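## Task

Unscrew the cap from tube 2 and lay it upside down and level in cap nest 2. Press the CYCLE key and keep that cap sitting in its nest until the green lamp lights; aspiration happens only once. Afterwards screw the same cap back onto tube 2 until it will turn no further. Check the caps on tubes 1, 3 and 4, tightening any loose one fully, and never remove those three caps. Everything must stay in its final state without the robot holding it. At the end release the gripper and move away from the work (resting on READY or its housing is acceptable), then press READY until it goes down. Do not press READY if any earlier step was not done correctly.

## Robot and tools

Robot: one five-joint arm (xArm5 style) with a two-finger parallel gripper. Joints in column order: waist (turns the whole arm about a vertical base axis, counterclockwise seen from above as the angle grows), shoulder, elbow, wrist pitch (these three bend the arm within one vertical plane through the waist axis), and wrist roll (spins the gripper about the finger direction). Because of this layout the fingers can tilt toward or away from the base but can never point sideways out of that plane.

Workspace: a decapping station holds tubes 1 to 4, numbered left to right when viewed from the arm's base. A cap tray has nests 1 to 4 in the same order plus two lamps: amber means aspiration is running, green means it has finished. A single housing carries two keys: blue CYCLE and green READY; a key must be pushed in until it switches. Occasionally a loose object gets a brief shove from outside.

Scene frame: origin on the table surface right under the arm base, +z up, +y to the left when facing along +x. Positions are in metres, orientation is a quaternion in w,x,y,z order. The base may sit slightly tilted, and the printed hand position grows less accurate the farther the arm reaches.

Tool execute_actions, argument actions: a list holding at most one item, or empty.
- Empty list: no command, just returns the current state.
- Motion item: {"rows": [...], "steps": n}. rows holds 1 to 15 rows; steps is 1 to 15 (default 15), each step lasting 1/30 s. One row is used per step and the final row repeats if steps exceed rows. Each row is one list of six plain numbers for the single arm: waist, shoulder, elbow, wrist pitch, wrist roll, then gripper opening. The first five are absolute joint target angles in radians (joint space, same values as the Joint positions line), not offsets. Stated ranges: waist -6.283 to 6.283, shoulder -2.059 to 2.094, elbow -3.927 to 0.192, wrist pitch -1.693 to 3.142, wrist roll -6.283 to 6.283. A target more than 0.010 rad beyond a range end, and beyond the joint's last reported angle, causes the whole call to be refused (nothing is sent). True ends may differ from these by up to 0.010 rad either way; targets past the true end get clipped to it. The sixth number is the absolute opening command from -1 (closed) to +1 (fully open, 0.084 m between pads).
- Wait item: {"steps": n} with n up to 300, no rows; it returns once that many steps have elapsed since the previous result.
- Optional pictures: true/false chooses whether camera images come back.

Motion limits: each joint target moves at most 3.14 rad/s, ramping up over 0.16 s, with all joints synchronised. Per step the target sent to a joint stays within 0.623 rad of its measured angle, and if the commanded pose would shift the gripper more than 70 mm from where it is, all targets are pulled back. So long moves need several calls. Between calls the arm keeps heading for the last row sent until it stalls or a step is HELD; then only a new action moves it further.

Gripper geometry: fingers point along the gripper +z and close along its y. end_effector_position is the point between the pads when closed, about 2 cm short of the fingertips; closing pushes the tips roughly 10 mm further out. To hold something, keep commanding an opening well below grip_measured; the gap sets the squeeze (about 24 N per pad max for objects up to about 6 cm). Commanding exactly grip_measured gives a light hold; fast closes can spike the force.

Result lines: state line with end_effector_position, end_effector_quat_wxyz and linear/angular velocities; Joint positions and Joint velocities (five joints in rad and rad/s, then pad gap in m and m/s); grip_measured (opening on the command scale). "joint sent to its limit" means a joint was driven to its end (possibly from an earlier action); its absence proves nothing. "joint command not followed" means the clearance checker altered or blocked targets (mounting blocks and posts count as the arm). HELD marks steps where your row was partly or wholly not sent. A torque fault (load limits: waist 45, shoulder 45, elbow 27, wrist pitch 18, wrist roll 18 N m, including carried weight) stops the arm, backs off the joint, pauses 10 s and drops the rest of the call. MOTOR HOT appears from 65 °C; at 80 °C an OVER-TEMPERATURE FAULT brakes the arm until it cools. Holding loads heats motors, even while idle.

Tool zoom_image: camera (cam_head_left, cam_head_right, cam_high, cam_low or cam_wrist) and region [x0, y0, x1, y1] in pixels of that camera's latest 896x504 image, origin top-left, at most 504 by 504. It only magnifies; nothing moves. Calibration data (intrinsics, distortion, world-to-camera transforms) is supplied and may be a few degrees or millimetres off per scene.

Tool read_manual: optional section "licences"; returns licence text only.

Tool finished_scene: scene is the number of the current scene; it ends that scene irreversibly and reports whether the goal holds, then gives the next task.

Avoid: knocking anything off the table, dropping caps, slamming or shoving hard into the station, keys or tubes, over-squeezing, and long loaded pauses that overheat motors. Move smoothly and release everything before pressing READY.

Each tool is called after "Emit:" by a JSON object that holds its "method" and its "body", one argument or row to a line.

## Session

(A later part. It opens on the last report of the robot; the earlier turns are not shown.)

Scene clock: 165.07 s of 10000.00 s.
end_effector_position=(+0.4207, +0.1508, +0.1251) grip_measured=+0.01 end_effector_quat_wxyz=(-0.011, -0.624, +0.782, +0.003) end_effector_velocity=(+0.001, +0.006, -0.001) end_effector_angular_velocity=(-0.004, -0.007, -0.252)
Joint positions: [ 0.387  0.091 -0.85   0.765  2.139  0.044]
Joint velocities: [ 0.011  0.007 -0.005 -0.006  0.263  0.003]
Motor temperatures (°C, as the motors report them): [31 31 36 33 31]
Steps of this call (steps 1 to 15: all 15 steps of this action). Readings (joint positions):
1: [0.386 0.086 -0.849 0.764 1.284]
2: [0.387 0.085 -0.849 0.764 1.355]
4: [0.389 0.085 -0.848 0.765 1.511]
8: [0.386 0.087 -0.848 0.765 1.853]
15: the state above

Emit:
{"method": "execute_actions", "body": {
  "actions": [
    {"rows":[[0.387,0.091,-0.85,0.757,2.16,0.1],[0.387,0.091,-0.85,0.757,2.16,0.2],[0.387,0.091,-0.85,0.757,2.16,0.2],[0.387,0.05,-0.872,0.82,2.0,0.2],[0.387,0.0,-0.896,0.897,1.8,0.2],[0.387,0.0,-0.896,0.897,1.6,0.2],[0.5,0.0,-0.9,0.897,1.4,0.15],[0.607,0.005,-0.904,0.899,1.0,0.1]],"steps":15}
  ],
  "pictures": false
}}

Emit:
{"method": "execute_actions", "body": {
  "actions": [
    {"rows":[[0.607,0.005,-0.904,0.899,1.0,0.1]],"steps":10}
  ]
}}

Scene clock: 169.33 s of 10000.00 s.
end_effector_position=(+0.4014, +0.2025, +0.1616) grip_measured=+0.09 end_effector_quat_wxyz=(+0.007, +0.848, -0.530, -0.004) end_effector_velocity=(-0.144, +0.258, +0.053) end_effector_angular_velocity=(+0.027, +0.056, +2.949)
Joint positions: [ 0.511  0.026 -0.891  0.865  1.585  0.048]
Joint velocities: [ 0.659 -0.103 -0.056  0.197 -2.29  -0.001]
Motor temperatures (°C, as the motors report them): [31 31 36 34 31]
Steps of this call (steps 1 to 30: the robot went on to your last target; steps 31 to 113: nothing new was sent; steps 114 to 128: all 15 steps of this action). Readings (joint positions):
114: [0.387 0.091 -0.850 0.764 2.160]
115: [0.387 0.091 -0.850 0.764 2.160]
117: [0.387 0.092 -0.850 0.761 2.160]
121: [0.388 0.080 -0.857 0.786 2.070]
128: the state above

Scene clock: 169.67 s of 10000.00 s.
end_effector_position=(+0.3808, +0.2386, +0.1732) grip_measured=+0.09 end_effector_quat_wxyz=(+0.005, +0.973, -0.230, -0.006) end_effector_velocity=(-0.008, +0.010, +0.003) end_effector_angular_velocity=(+0.002, +0.006, +0.337)
Joint positions: [ 0.604  0.006 -0.903  0.898  1.025  0.048]
Joint velocities: [ 0.03  -0.007 -0.003  0.014 -0.307 -0.   ]
Motor temperatures (°C, as the motors report them): [31 31 36 34 31]
Steps of this call (steps 1 to 10: all 10 steps of this action). Readings (joint positions):
1: [0.531 0.023 -0.892 0.872 1.506]
2: [0.548 0.020 -0.894 0.877 1.422]
4: [0.574 0.013 -0.899 0.887 1.259]
8: [0.600 0.007 -0.903 0.896 1.057]
10: the state above
camera_calibration (this result's frames):
cam_wrist: T_world_to_cam=[[-0.468511, -0.883456, 0.0016669, 0.420684], [-0.883456, 0.468513, 0.00112155, 0.29384], [-0.0017718, -0.000947177, -0.999998, 0.303603], [0, 0, 0, 1]] pos_world=[0.457228, 0.234275, 0.302572]

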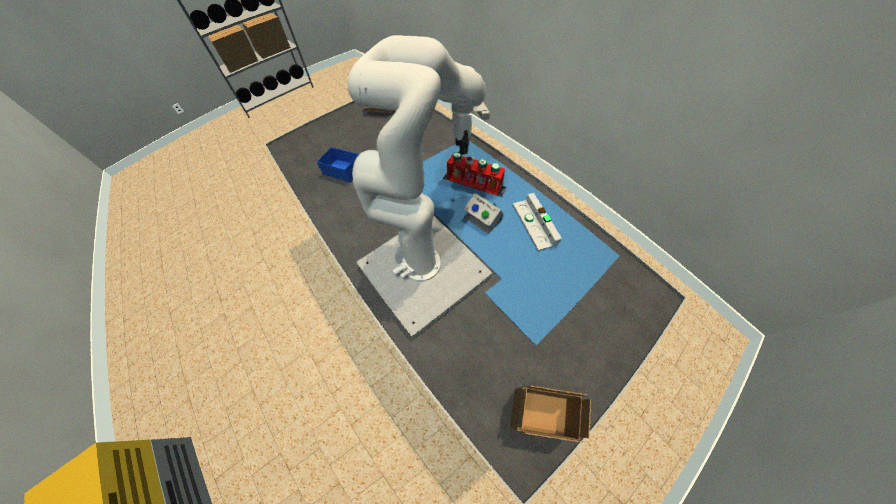

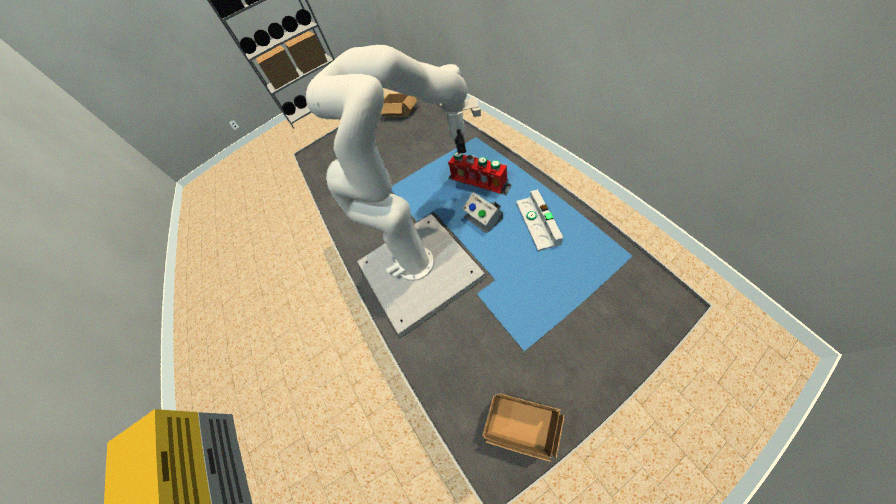

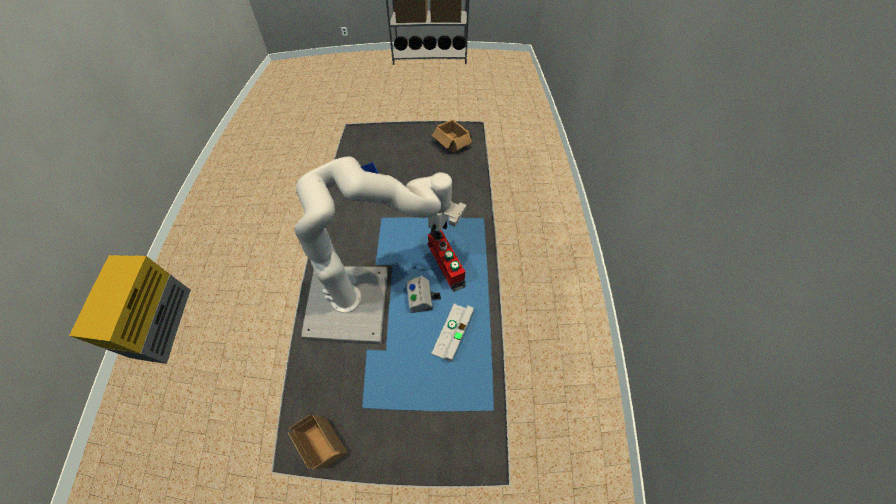

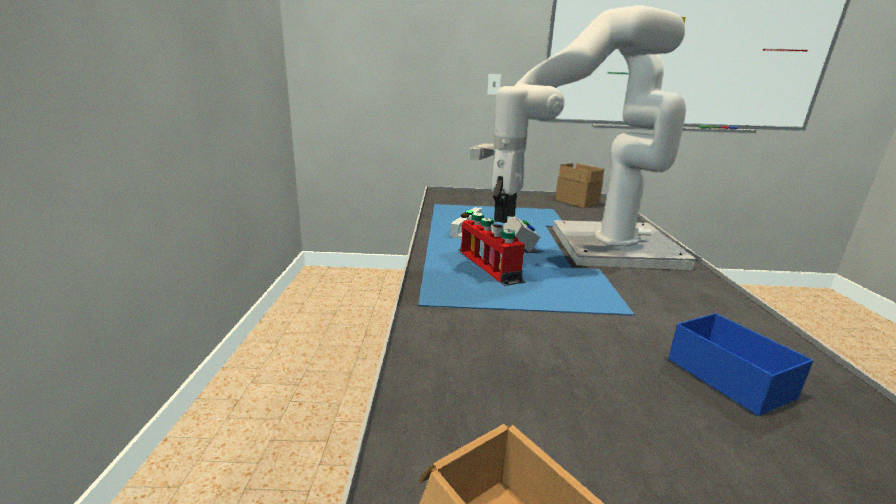

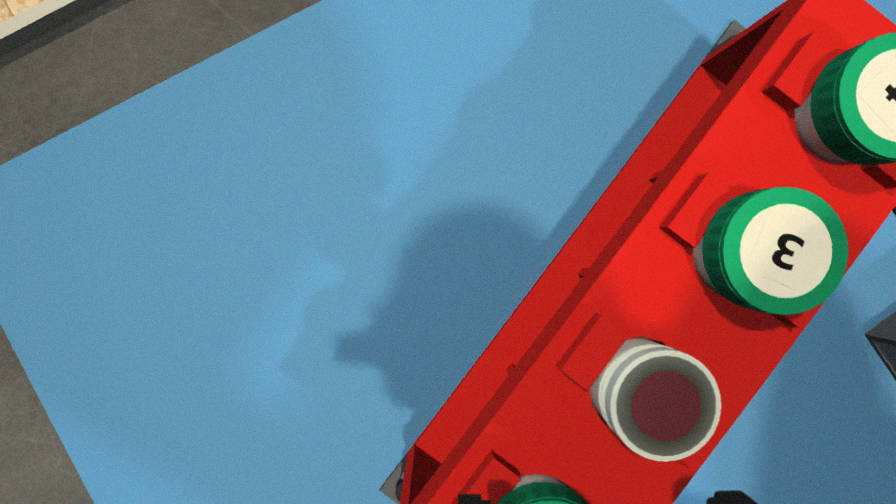

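Emit:
{"method": "execute_actions", "body": {
  "actions": [
    {"rows":[[0.607,0.05,-0.882,0.832,1.0,0.25]],"steps":12}
  ]
}}

Scene clock: 178.83 s of 10000.00 s.
end_effector_position=(+0.3814, +0.2408, +0.1509) grip_measured=+0.24 end_effector_quat_wxyz=(+0.005, +0.976, -0.216, -0.006) end_effector_velocity=(+0.005, +0.003, +0.000) end_effector_angular_velocity=(+0.011, -0.017, -0.000)
Joint positions: [ 0.607  0.049 -0.883  0.834  1.     0.054]
Joint velocities: [-0.001  0.004 -0.001 -0.024 -0.001  0.   ]
Motor temperatures (°C, as the motors report them): [31 31 36 33 31]
Steps of this call (steps 1 to 30: the robot went on to your last target; steps 31 to 263: nothing new was sent; steps 264 to 275: all 12 steps of this action). Readings (joint positions):
264: [0.607 0.005 -0.904 0.899 1.000]
265: [0.607 0.006 -0.903 0.896 1.000]
267: [0.607 0.021 -0.897 0.871 1.000]
271: [0.607 0.046 -0.883 0.841 1.000]
275: the state above
camera_calibration (this result's frames):
cam_wrist: T_world_to_cam=[[-0.443234, -0.896406, 0.000729081, 0.416525], [-0.896405, 0.443235, 0.00108949, 0.304384], [-0.00129978, -0.000170653, -0.999999, 0.280956], [0, 0, 0, 1]] pos_world=[0.457834, 0.23851, 0.28032]

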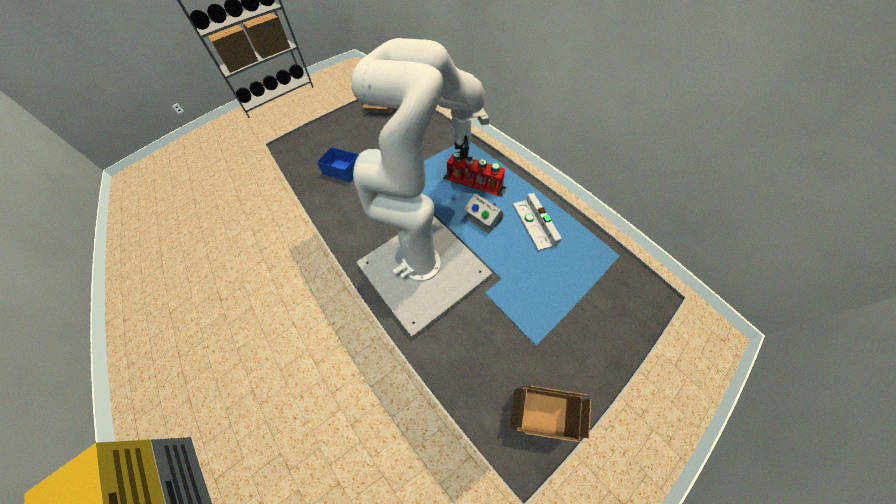

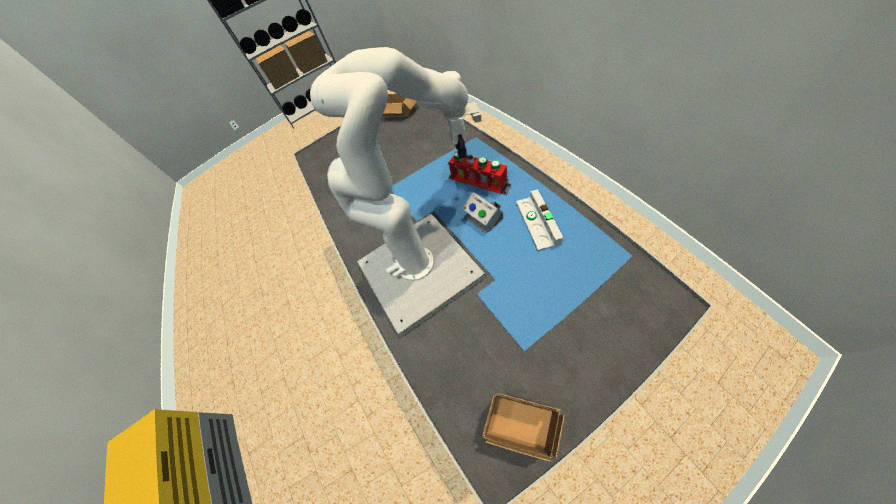

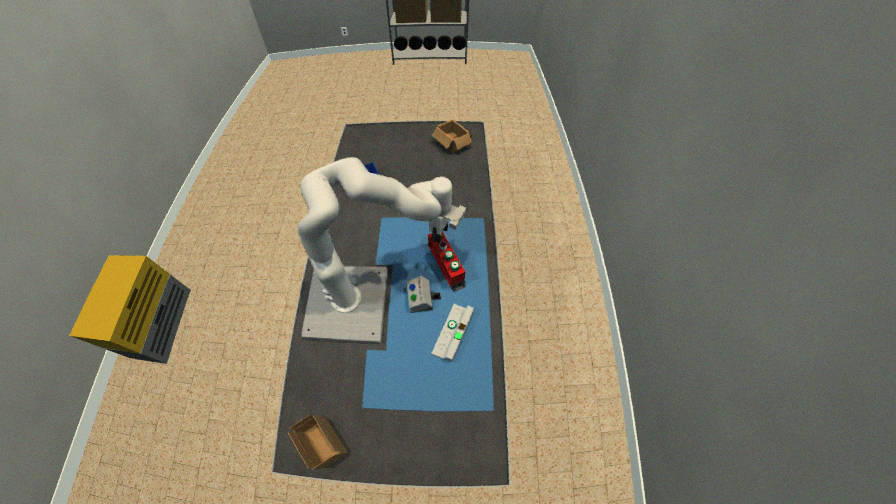

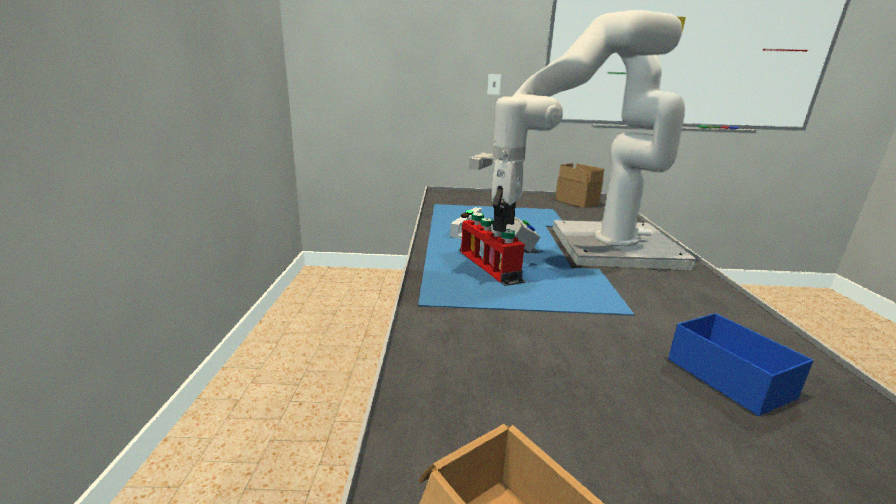

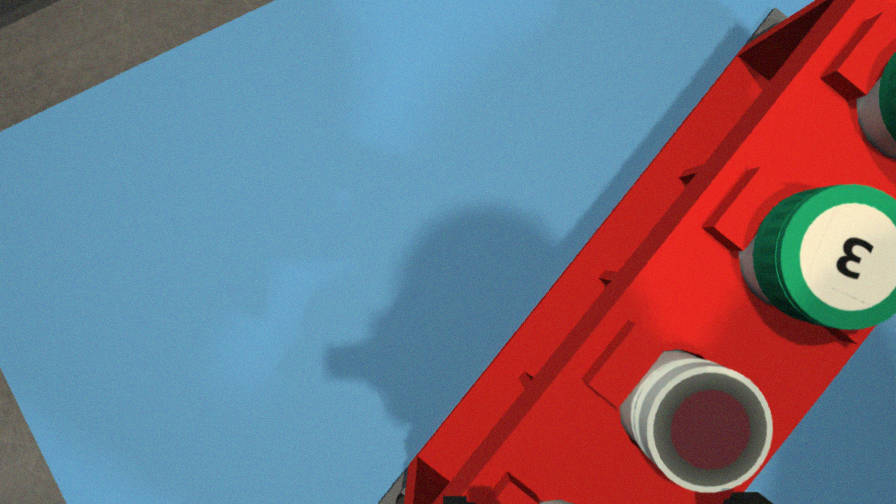

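Emit:
{"method": "execute_actions", "body": {
  "actions": [
    {"rows":[[0.607,0.099,-0.858,0.759,1.0,0.25],[0.607,0.099,-0.858,0.759,1.0,0.25],[0.607,0.099,-0.858,0.759,1.0,0.25],[0.607,0.099,-0.858,0.759,1.0,0.25],[0.607,0.099,-0.858,0.759,1.0,0.25],[0.607,0.099,-0.858,0.759,1.0,0.25],[0.607,0.099,-0.858,0.759,1.0,0.25],[0.607,0.099,-0.858,0.759,1.0,0.25],[0.607,0.099,-0.858,0.759,1.0,0.1],[0.607,0.099,-0.858,0.759,1.0,-0.1],[0.607,0.099,-0.858,0.759,1.0,-0.2],[0.607,0.099,-0.858,0.759,1.0,-0.3],[0.607,0.099,-0.858,0.759,1.0,-0.6]],"steps":15}
  ],
  "pictures": false
}}

Emit:
{"method": "execute_actions", "body": {
  "actions": [
    {"rows":[[0.607,0.099,-0.858,0.759,1.7,-0.6]],"steps":10}
  ],
  "pictures": false
}}

Emit:
{"method": "execute_actions", "body": {
  "actions": [
    {"rows":[[0.607,0.099,-0.858,0.759,2.4,-0.6]],"steps":15}
  ],
  "pictures": false
}}

Scene clock: 184.87 s of 10000.00 s.
end_effector_position=(+0.3872, +0.2456, +0.1374) grip_measured=+0.39 end_effector_quat_wxyz=(-0.005, +0.976, -0.216, +0.004) end_effector_velocity=(+0.001, +0.001, -0.001) end_effector_angular_velocity=(+0.006, -0.009, +0.001)
Joint positions: [ 0.609  0.079 -0.869  0.76   1.001  0.061]
Joint velocities: [ 0.    -0.     0.006 -0.016 -0.     0.005]
Motor temperatures (°C, as the motors report them): [31 31 36 33 31]
Steps of this call (steps 1 to 15: the robot went on to your last target; steps 16 to 166: nothing new was sent; steps 167 to 181: all 15 steps of this action). Readings (joint positions):
167: [0.607 0.050 -0.882 0.832 1.000]
168: [0.607 0.051 -0.881 0.828 1.000]
170: [0.607 0.067 -0.875 0.802 1.000]
174: [0.607 0.079 -0.873 0.773 1.001]
181: the state above

Scene clock: 185.20 s of 10000.00 s.
end_effector_position=(+0.3836, +0.2403, +0.1278) grip_measured=+0.02 end_effector_quat_wxyz=(+0.003, +0.895, -0.446, -0.003) end_effector_velocity=(-0.184, -0.058, -0.223) end_effector_angular_velocity=(-0.328, +0.494, -2.073)
Joint positions: [ 0.603  0.094 -0.859  0.758  1.485  0.045]
Joint velocities: [ 0.107  0.25   0.295  0.045  2.18  -0.202]
Motor temperatures (°C, as the motors report them): [31 31 36 33 31]
Steps of this call (steps 1 to 10: all 10 steps of this action). Readings (joint positions):
1: [0.609 0.079 -0.868 0.760 1.001]
2: [0.609 0.079 -0.868 0.759 1.005]
4: [0.607 0.080 -0.869 0.758 1.047]
8: [0.600 0.083 -0.874 0.752 1.321]
10: the state above

Scene clock: 185.70 s of 10000.00 s.
end_effector_position=(+0.3773, +0.2412, +0.1243) grip_measured=+0.14 end_effector_quat_wxyz=(-0.013, -0.619, +0.785, +0.002) end_effector_velocity=(+0.004, +0.000, -0.002) end_effector_angular_velocity=(-0.005, -0.006, -0.295)
Joint positions: [ 0.613  0.097 -0.857  0.77   2.376  0.05 ]
Joint velocities: [-0.004  0.012 -0.008 -0.007  0.291  0.01 ]
Motor temperatures (°C, as the motors report them): [31 31 36 33 31]
Steps of this call (steps 1 to 15: all 15 steps of this action). Readings (joint positions):
1: [0.605 0.098 -0.856 0.759 1.551]
2: [0.605 0.096 -0.857 0.762 1.607]
4: [0.603 0.095 -0.856 0.766 1.731]
8: [0.602 0.093 -0.853 0.773 2.067]
15: the state above

Emit:
{"method": "execute_actions", "body": {
  "actions": [
    {"rows":[[0.607,0.099,-0.858,0.759,2.4,0.3],[0.607,0.099,-0.858,0.759,2.4,0.3],[0.607,0.05,-0.882,0.832,2.2,0.3],[0.607,0.0,-0.904,0.899,2.0,0.3],[0.6,-0.1,-0.9,1.0,1.7,0.3],[0.6,-0.2,-0.9,1.1,1.7,0.1]],"steps":15}
  ],
  "pictures": false
}}

Emit:
{"method": "execute_actions", "body": {
  "actions": [
    {"rows":[[0.6,-0.2,-0.9,1.1,1.7,0.1]],"steps":8}
  ]
}}

Scene clock: 190.20 s of 10000.00 s.
end_effector_position=(+0.3655, +0.2259, +0.2170) grip_measured=+0.09 end_effector_quat_wxyz=(+0.006, +0.794, -0.608, -0.003) end_effector_velocity=(-0.097, -0.058, +0.268) end_effector_angular_velocity=(+0.019, +0.009, +1.453)
Joint positions: [ 0.598 -0.122 -0.894  1.015  1.861  0.048]
Joint velocities: [ 0.006 -0.709 -0.054  0.763 -1.447 -0.   ]
Motor temperatures (°C, as the motors report them): [31 31 36 34 31]
Steps of this call (steps 1 to 30: the robot went on to your last target; steps 31 to 120: nothing new was sent; steps 121 to 135: all 15 steps of this action). Readings (joint positions):
121: [0.609 0.099 -0.858 0.768 2.400]
122: [0.609 0.099 -0.858 0.768 2.400]
124: [0.609 0.099 -0.858 0.769 2.396]
128: [0.602 0.070 -0.866 0.816 2.251]
135: the state above

Scene clock: 190.47 s of 10000.00 s.
end_effector_position=(+0.3535, +0.2193, +0.2438) grip_measured=+0.09 end_effector_quat_wxyz=(+0.008, +0.839, -0.544, -0.004) end_effector_velocity=(-0.011, -0.005, +0.006) end_effector_angular_velocity=(-0.011, +0.021, +0.089)
Joint positions: [ 0.6   -0.196 -0.899  1.096  1.707  0.048]
Joint velocities: [ 0.005 -0.027  0.006  0.046 -0.084 -0.   ]
Motor temperatures (°C, as the motors report them): [31 31 36 34 31]
Steps of this call (steps 1 to 8: all 8 steps of this action). Readings (joint positions):
1: [0.598 -0.145 -0.896 1.038 1.816]
2: [0.598 -0.163 -0.898 1.057 1.780]
4: [0.599 -0.185 -0.900 1.081 1.736]
8: the state above
camera_calibration (this result's frames):
cam_wrist: T_world_to_cam=[[-0.92222, -0.386619, 0.00600093, 0.44108], [-0.386661, 0.922171, -0.00964391, 0.00619946], [-0.00180537, -0.0112141, -0.999935, 0.376391], [0, 0, 0, 1]] pos_world=[0.40985, 0.169034, 0.37378]

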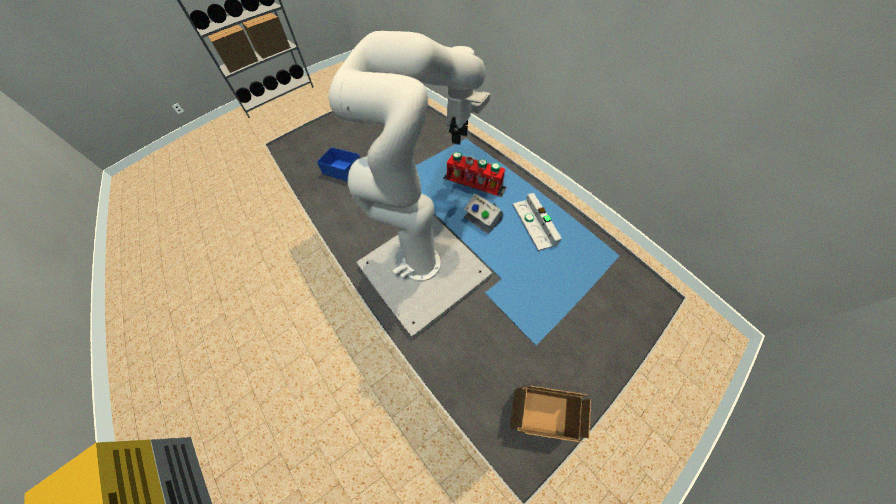

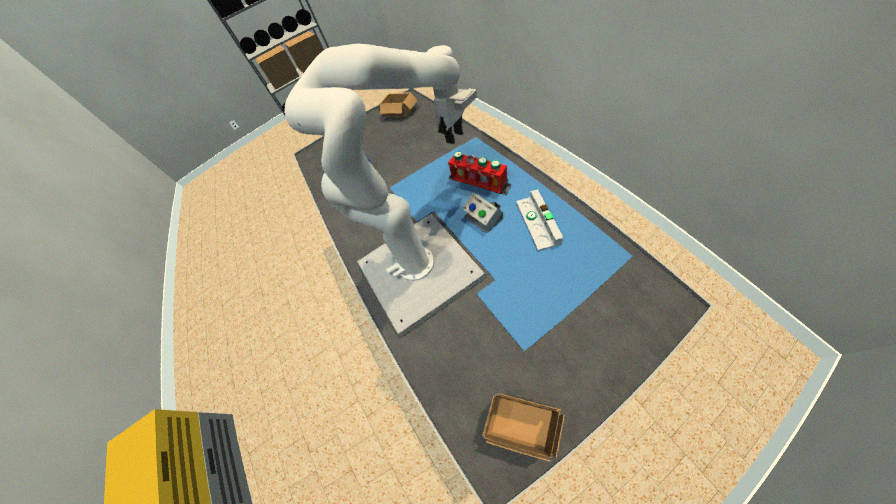

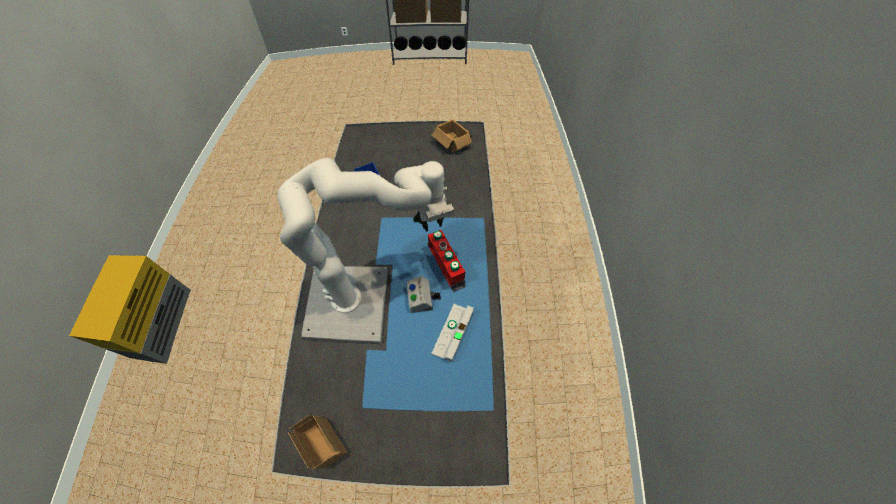

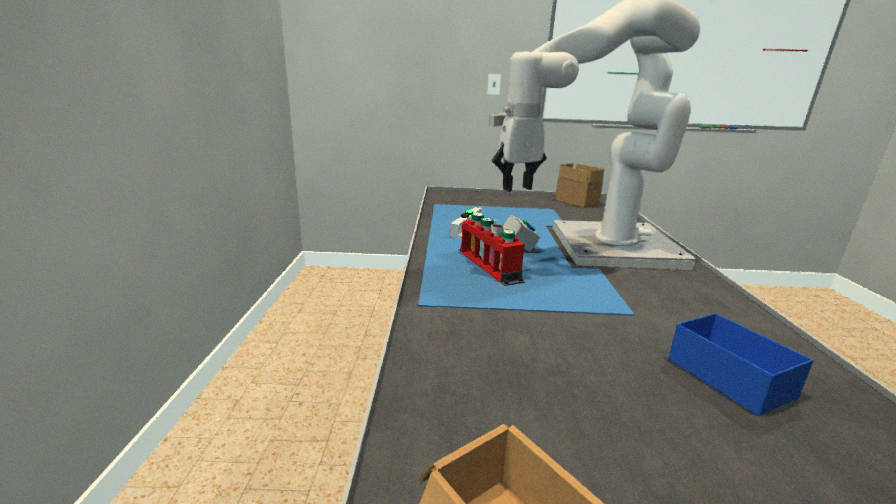

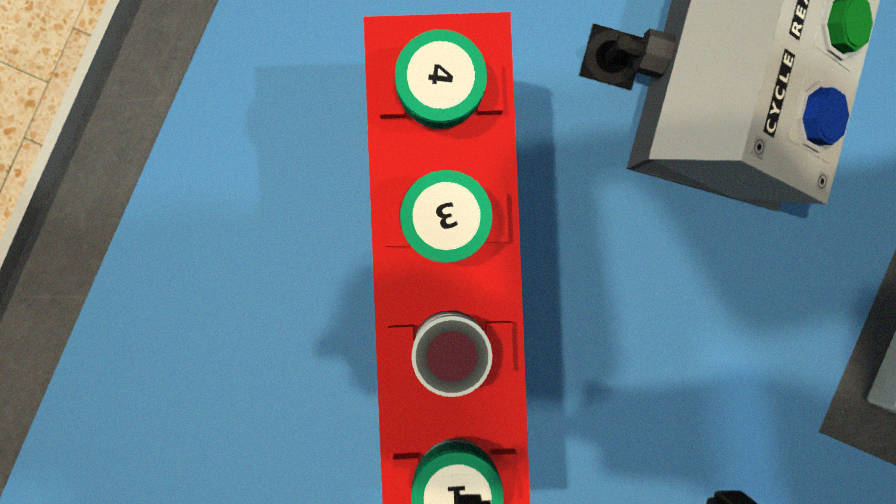

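Emit:
{"method": "execute_actions", "body": {
  "actions": [
    {"rows":[[0.619,0.03,-0.893,0.862,1.0,0.6]],"steps":15}
  ],
  "pictures": false
}}

Emit:
{"method": "execute_actions", "body": {
  "actions": [
    {"rows":[[0.619,0.06,-0.878,0.817,1.0,0.6],[0.619,0.06,-0.878,0.817,1.0,0.6],[0.619,0.06,-0.878,0.817,1.0,0.6],[0.619,0.06,-0.878,0.817,1.0,0.6],[0.619,0.099,-0.858,0.759,1.0,0.6]],"steps":15}
  ]
}}

Scene clock: 195.80 s of 10000.00 s.
end_effector_position=(+0.3768, +0.2438, +0.1634) grip_measured=+0.59 end_effector_quat_wxyz=(+0.006, +0.974, -0.227, -0.007) end_effector_velocity=(+0.022, +0.019, -0.026) end_effector_angular_velocity=(+0.039, -0.046, +0.431)
Joint positions: [ 0.618  0.022 -0.892  0.873  1.034  0.069]
Joint velocities: [ 0.009  0.096 -0.018 -0.136 -0.422  0.   ]
Motor temperatures (°C, as the motors report them): [31 31 36 34 31]
Steps of this call (steps 1 to 15: the robot went on to your last target; steps 16 to 145: nothing new was sent; steps 146 to 160: all 15 steps of this action). Readings (joint positions):
146: [0.600 -0.200 -0.900 1.100 1.700]
147: [0.600 -0.199 -0.900 1.098 1.696]
149: [0.601 -0.185 -0.901 1.082 1.653]
153: [0.609 -0.090 -0.897 0.986 1.390]
160: the state above

Scene clock: 196.30 s of 10000.00 s.
end_effector_position=(+0.3784, +0.2453, +0.1258) grip_measured=+0.59 end_effector_quat_wxyz=(+0.005, +0.978, -0.211, -0.006) end_effector_velocity=(+0.006, +0.004, -0.002) end_effector_angular_velocity=(+0.013, -0.020, +0.001)
Joint positions: [ 0.619  0.097 -0.859  0.762  1.     0.069]
Joint velocities: [-0.001  0.011 -0.001 -0.034 -0.002  0.   ]
Motor temperatures (°C, as the motors report them): [31 31 36 34 31]
Steps of this call (steps 1 to 15: all 15 steps of this action). Readings (joint positions):
1: [0.619 0.024 -0.893 0.869 1.023]
2: [0.619 0.027 -0.893 0.863 1.015]
4: [0.619 0.039 -0.889 0.844 1.007]
8: [0.619 0.071 -0.872 0.798 1.002]
15: the state above
camera_calibration (this result's frames):
cam_wrist: T_world_to_cam=[[-0.432625, -0.901574, 0.000534786, 0.416548], [-0.901573, 0.432625, 0.00118814, 0.304262], [-0.00130255, 0.0000318686, -0.999999, 0.255794], [0, 0, 0, 1]] pos_world=[0.454856, 0.243909, 0.25521]

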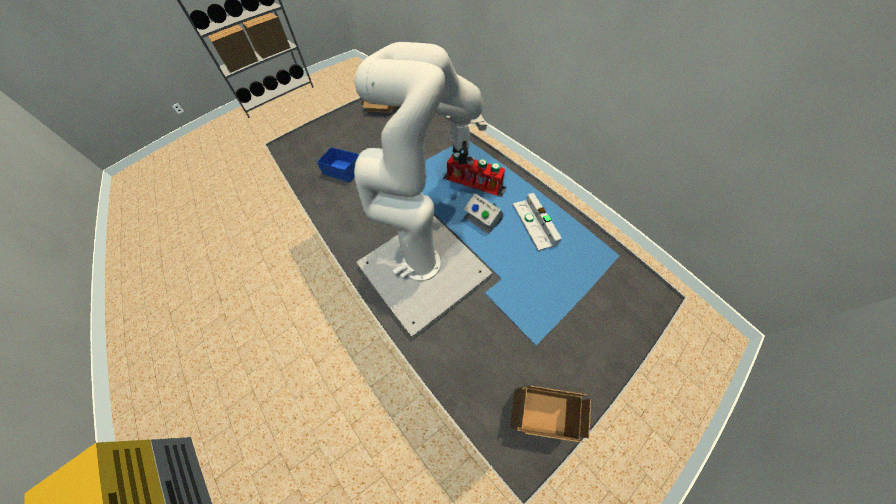

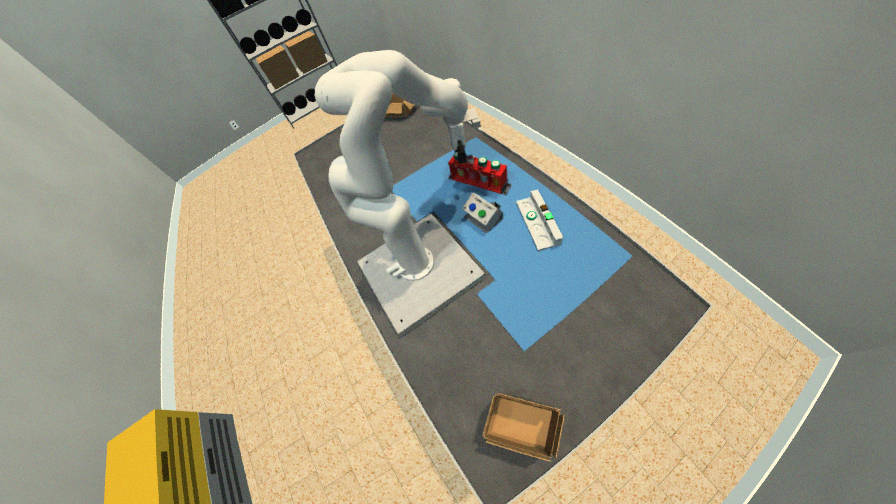

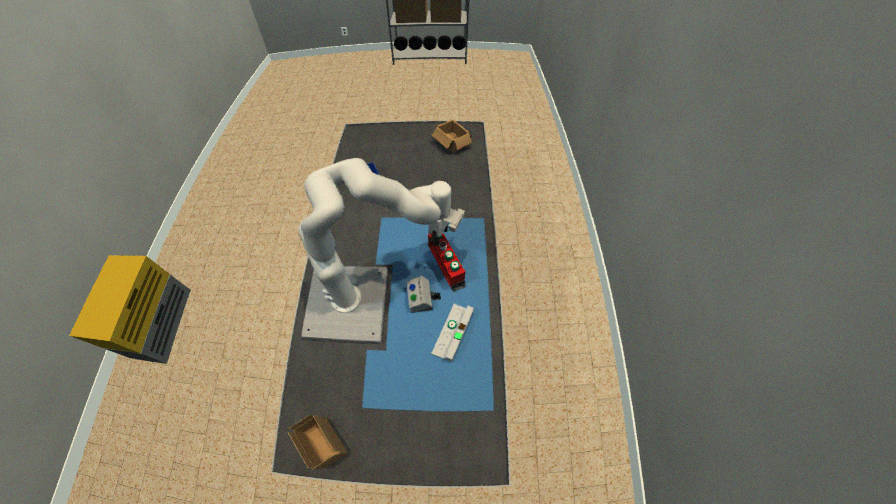

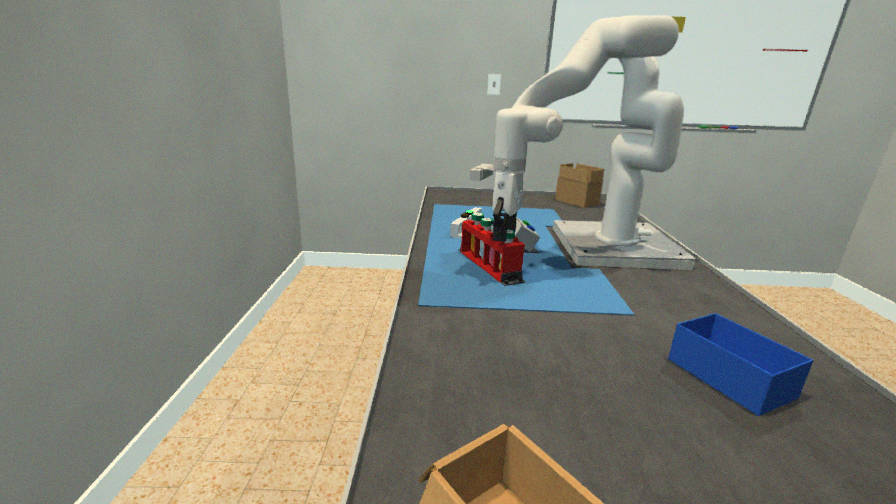

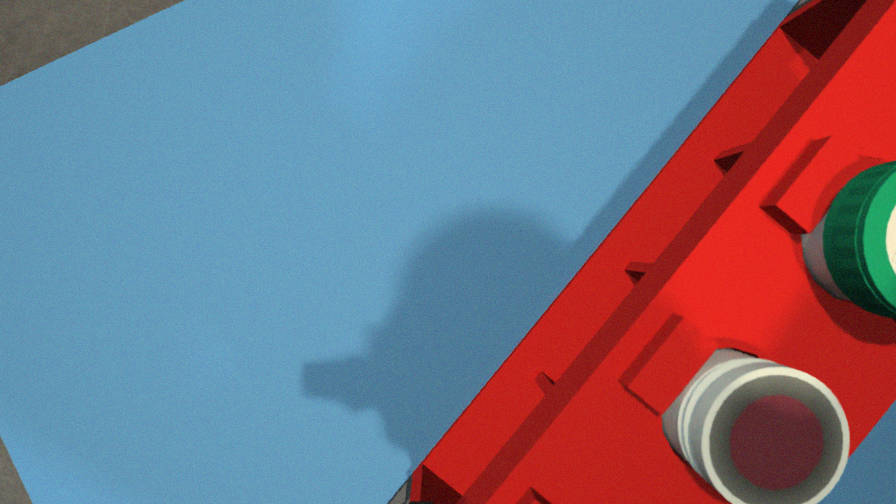

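Down cleanly. Close and turn.

Emit:
{"method": "execute_actions", "body": {
  "actions": [
    {"rows":[[0.619,0.099,-0.858,0.759,1.0,0.3],[0.619,0.099,-0.858,0.759,1.0,0.1],[0.619,0.099,-0.858,0.759,1.0,0.0],[0.619,0.099,-0.858,0.759,1.0,-0.1],[0.619,0.099,-0.858,0.759,1.0,-0.2],[0.619,0.099,-0.858,0.759,1.0,-0.2],[0.619,0.099,-0.858,0.759,1.0,-0.3],[0.619,0.099,-0.858,0.759,1.0,-0.3],[0.619,0.099,-0.858,0.759,1.0,-0.6]],"steps":14}
  ],
  "pictures": false
}}

Emit:
{"method": "execute_actions", "body": {
  "actions": [
    {"rows":[[0.619,0.099,-0.858,0.759,1.3,-0.6],[0.619,0.099,-0.858,0.759,1.6,-0.6]],"steps":10}
  ],
  "pictures": false
}}

Emit:
{"method": "execute_actions", "body": {
  "actions": [
    {"rows":[[0.619,0.099,-0.858,0.759,2.4,-0.6]],"steps":15}
  ],
  "pictures": false
}}

Scene clock: 201.37 s of 10000.00 s.
end_effector_position=(+0.3798, +0.2458, +0.1273) grip_measured=-0.24 end_effector_quat_wxyz=(+0.003, +0.978, -0.211, -0.004) end_effector_velocity=(-0.001, -0.001, -0.002) end_effector_angular_velocity=(-0.002, +0.003, -0.000)
Joint positions: [ 0.618  0.095 -0.861  0.76   1.     0.033]
Joint velocities: [-0.     0.003  0.001 -0.001 -0.     0.   ]
Motor temperatures (°C, as the motors report them): [31 31 36 34 31]
Steps of this call (steps 1 to 15: the robot went on to your last target; steps 16 to 138: nothing new was sent; steps 139 to 152: all 14 steps of this action). Readings (joint positions):
139: [0.619 0.099 -0.858 0.759 1.000]
140: [0.619 0.099 -0.858 0.759 1.000]
142: [0.619 0.099 -0.858 0.759 1.000]
146: [0.619 0.096 -0.862 0.759 1.000]
152: the state above

Scene clock: 201.70 s of 10000.00 s.
end_effector_position=(+0.3769, +0.2451, +0.1268) grip_measured=-0.18 end_effector_quat_wxyz=(+0.007, +0.906, -0.424, -0.005) end_effector_velocity=(-0.010, +0.005, -0.000) end_effector_angular_velocity=(-0.028, -0.010, -1.700)
Joint positions: [ 0.62   0.092 -0.856  0.766  1.452  0.036]
Joint velocities: [ 0.022 -0.015  0.02  -0.     1.722  0.013]
Motor temperatures (°C, as the motors report them): [31 31 36 34 31]
Steps of this call (steps 1 to 10: all 10 steps of this action). Readings (joint positions):
1: [0.618 0.095 -0.860 0.760 1.000]
2: [0.618 0.096 -0.860 0.760 1.004]
4: [0.618 0.096 -0.860 0.760 1.046]
8: [0.619 0.093 -0.858 0.765 1.313]
10: the state above

Scene clock: 202.20 s of 10000.00 s.
end_effector_position=(+0.3759, +0.2445, +0.1248) grip_measured=+0.05 end_effector_quat_wxyz=(-0.012, -0.629, +0.777, +0.002) end_effector_velocity=(-0.000, +0.006, -0.001) end_effector_angular_velocity=(-0.009, -0.010, -0.514)
Joint positions: [ 0.62   0.097 -0.858  0.769  2.358  0.046]
Joint velocities: [ 0.011  0.008 -0.006 -0.006  0.526  0.001]
Motor temperatures (°C, as the motors report them): [31 31 36 34 31]
Steps of this call (steps 1 to 15: all 15 steps of this action). Readings (joint positions):
1: [0.621 0.091 -0.856 0.766 1.502]
2: [0.621 0.091 -0.855 0.766 1.542]
4: [0.622 0.092 -0.855 0.766 1.631]
8: [0.616 0.094 -0.856 0.768 1.944]
15: the state above

Emit:
{"method": "execute_actions", "body": {
  "actions": [
    {"rows":[[0.619,0.097,-0.858,0.759,2.4,0.3],[0.619,0.097,-0.858,0.759,2.4,0.4],[0.619,0.097,-0.858,0.759,2.4,0.4],[0.619,0.05,-0.882,0.832,2.2,0.4],[0.619,0.0,-0.904,0.899,2.0,0.4],[0.6,-0.1,-0.9,1.0,1.7,0.3],[0.6,-0.2,-0.9,1.1,1.7,0.1]],"steps":15}
  ],
  "pictures": false
}}

Emit:
{"method": "execute_actions", "body": {
  "actions": [
    {"rows":[[0.56,-0.25,-0.9,1.15,1.7,0.1]],"steps":10}
  ]
}}

Scene clock: 207.57 s of 10000.00 s.
end_effector_position=(+0.3661, +0.2308, +0.2079) grip_measured=+0.09 end_effector_quat_wxyz=(+0.007, +0.781, -0.624, -0.003) end_effector_velocity=(-0.086, -0.080, +0.287) end_effector_angular_velocity=(+0.016, +0.018, +1.522)
Joint positions: [ 0.607 -0.1   -0.891  0.99   1.911  0.048]
Joint velocities: [-0.05  -0.752 -0.059  0.821 -1.572 -0.001]
Motor temperatures (°C, as the motors report them): [31 30 36 35 31]
Steps of this call (steps 1 to 30: the robot went on to your last target; steps 31 to 146: nothing new was sent; steps 147 to 161: all 15 steps of this action). Readings (joint positions):
147: [0.619 0.098 -0.858 0.767 2.399]
148: [0.619 0.098 -0.858 0.767 2.399]
150: [0.618 0.101 -0.860 0.760 2.400]
154: [0.618 0.085 -0.864 0.789 2.309]
161: the state above

Scene clock: 207.90 s of 10000.00 s.
end_effector_position=(+0.3529, +0.2012, +0.2603) grip_measured=+0.09 end_effector_quat_wxyz=(+0.007, +0.829, -0.559, -0.004) end_effector_velocity=(-0.012, -0.017, +0.006) end_effector_angular_velocity=(-0.019, +0.034, +0.033)
Joint positions: [ 0.562 -0.244 -0.899  1.145  1.705  0.048]
Joint velocities: [-0.022 -0.04   0.012  0.066 -0.055 -0.   ]
Motor temperatures (°C, as the motors report them): [31 30 36 35 31]
Steps of this call (steps 1 to 10: all 10 steps of this action). Readings (joint positions):
1: [0.605 -0.124 -0.893 1.017 1.860]
2: [0.603 -0.148 -0.895 1.043 1.815]
4: [0.588 -0.196 -0.898 1.092 1.754]
8: [0.565 -0.240 -0.900 1.138 1.711]
10: the state above
camera_calibration (this result's frames):
cam_wrist: T_world_to_cam=[[-0.935247, -0.353955, 0.0052897, 0.431646], [-0.353992, 0.935194, -0.0100883, 0.00882756], [-0.00137608, -0.0113076, -0.999935, 0.392553], [0, 0, 0, 1]] pos_world=[0.407361, 0.148967, 0.390333]

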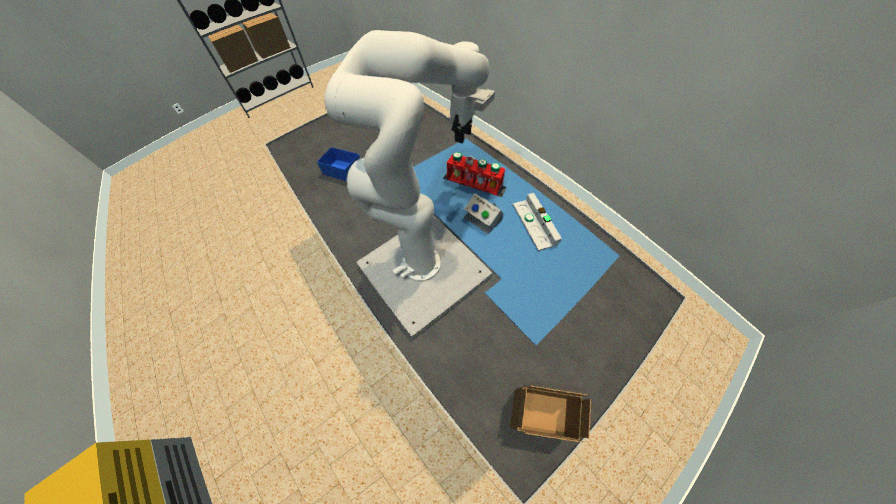

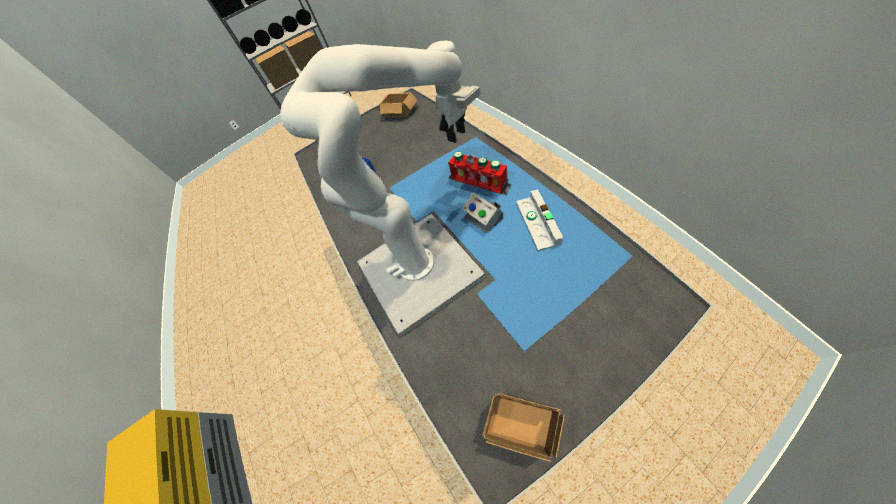

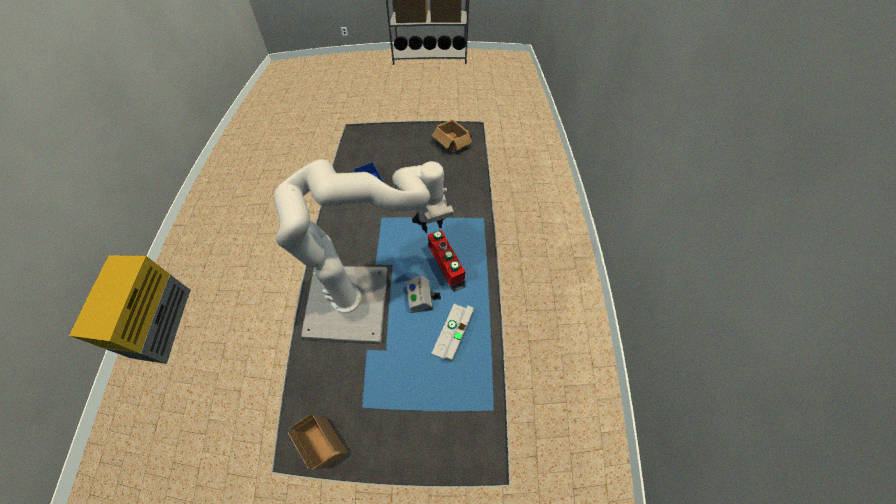

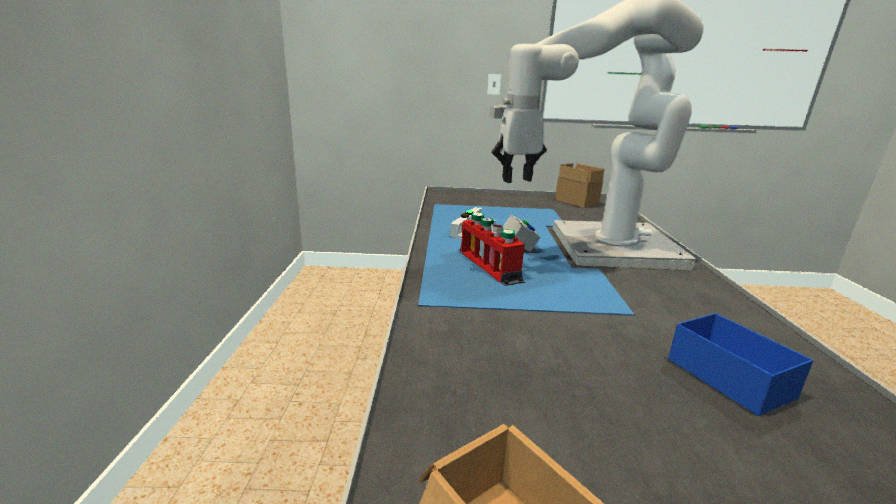

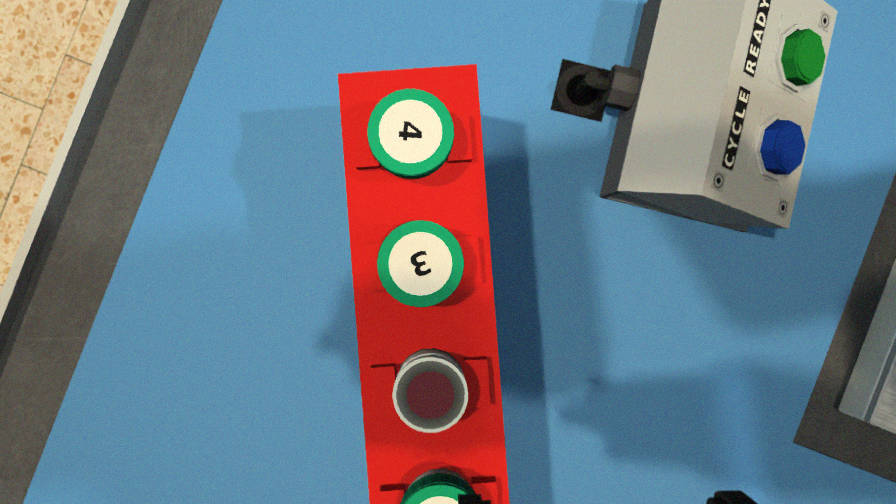

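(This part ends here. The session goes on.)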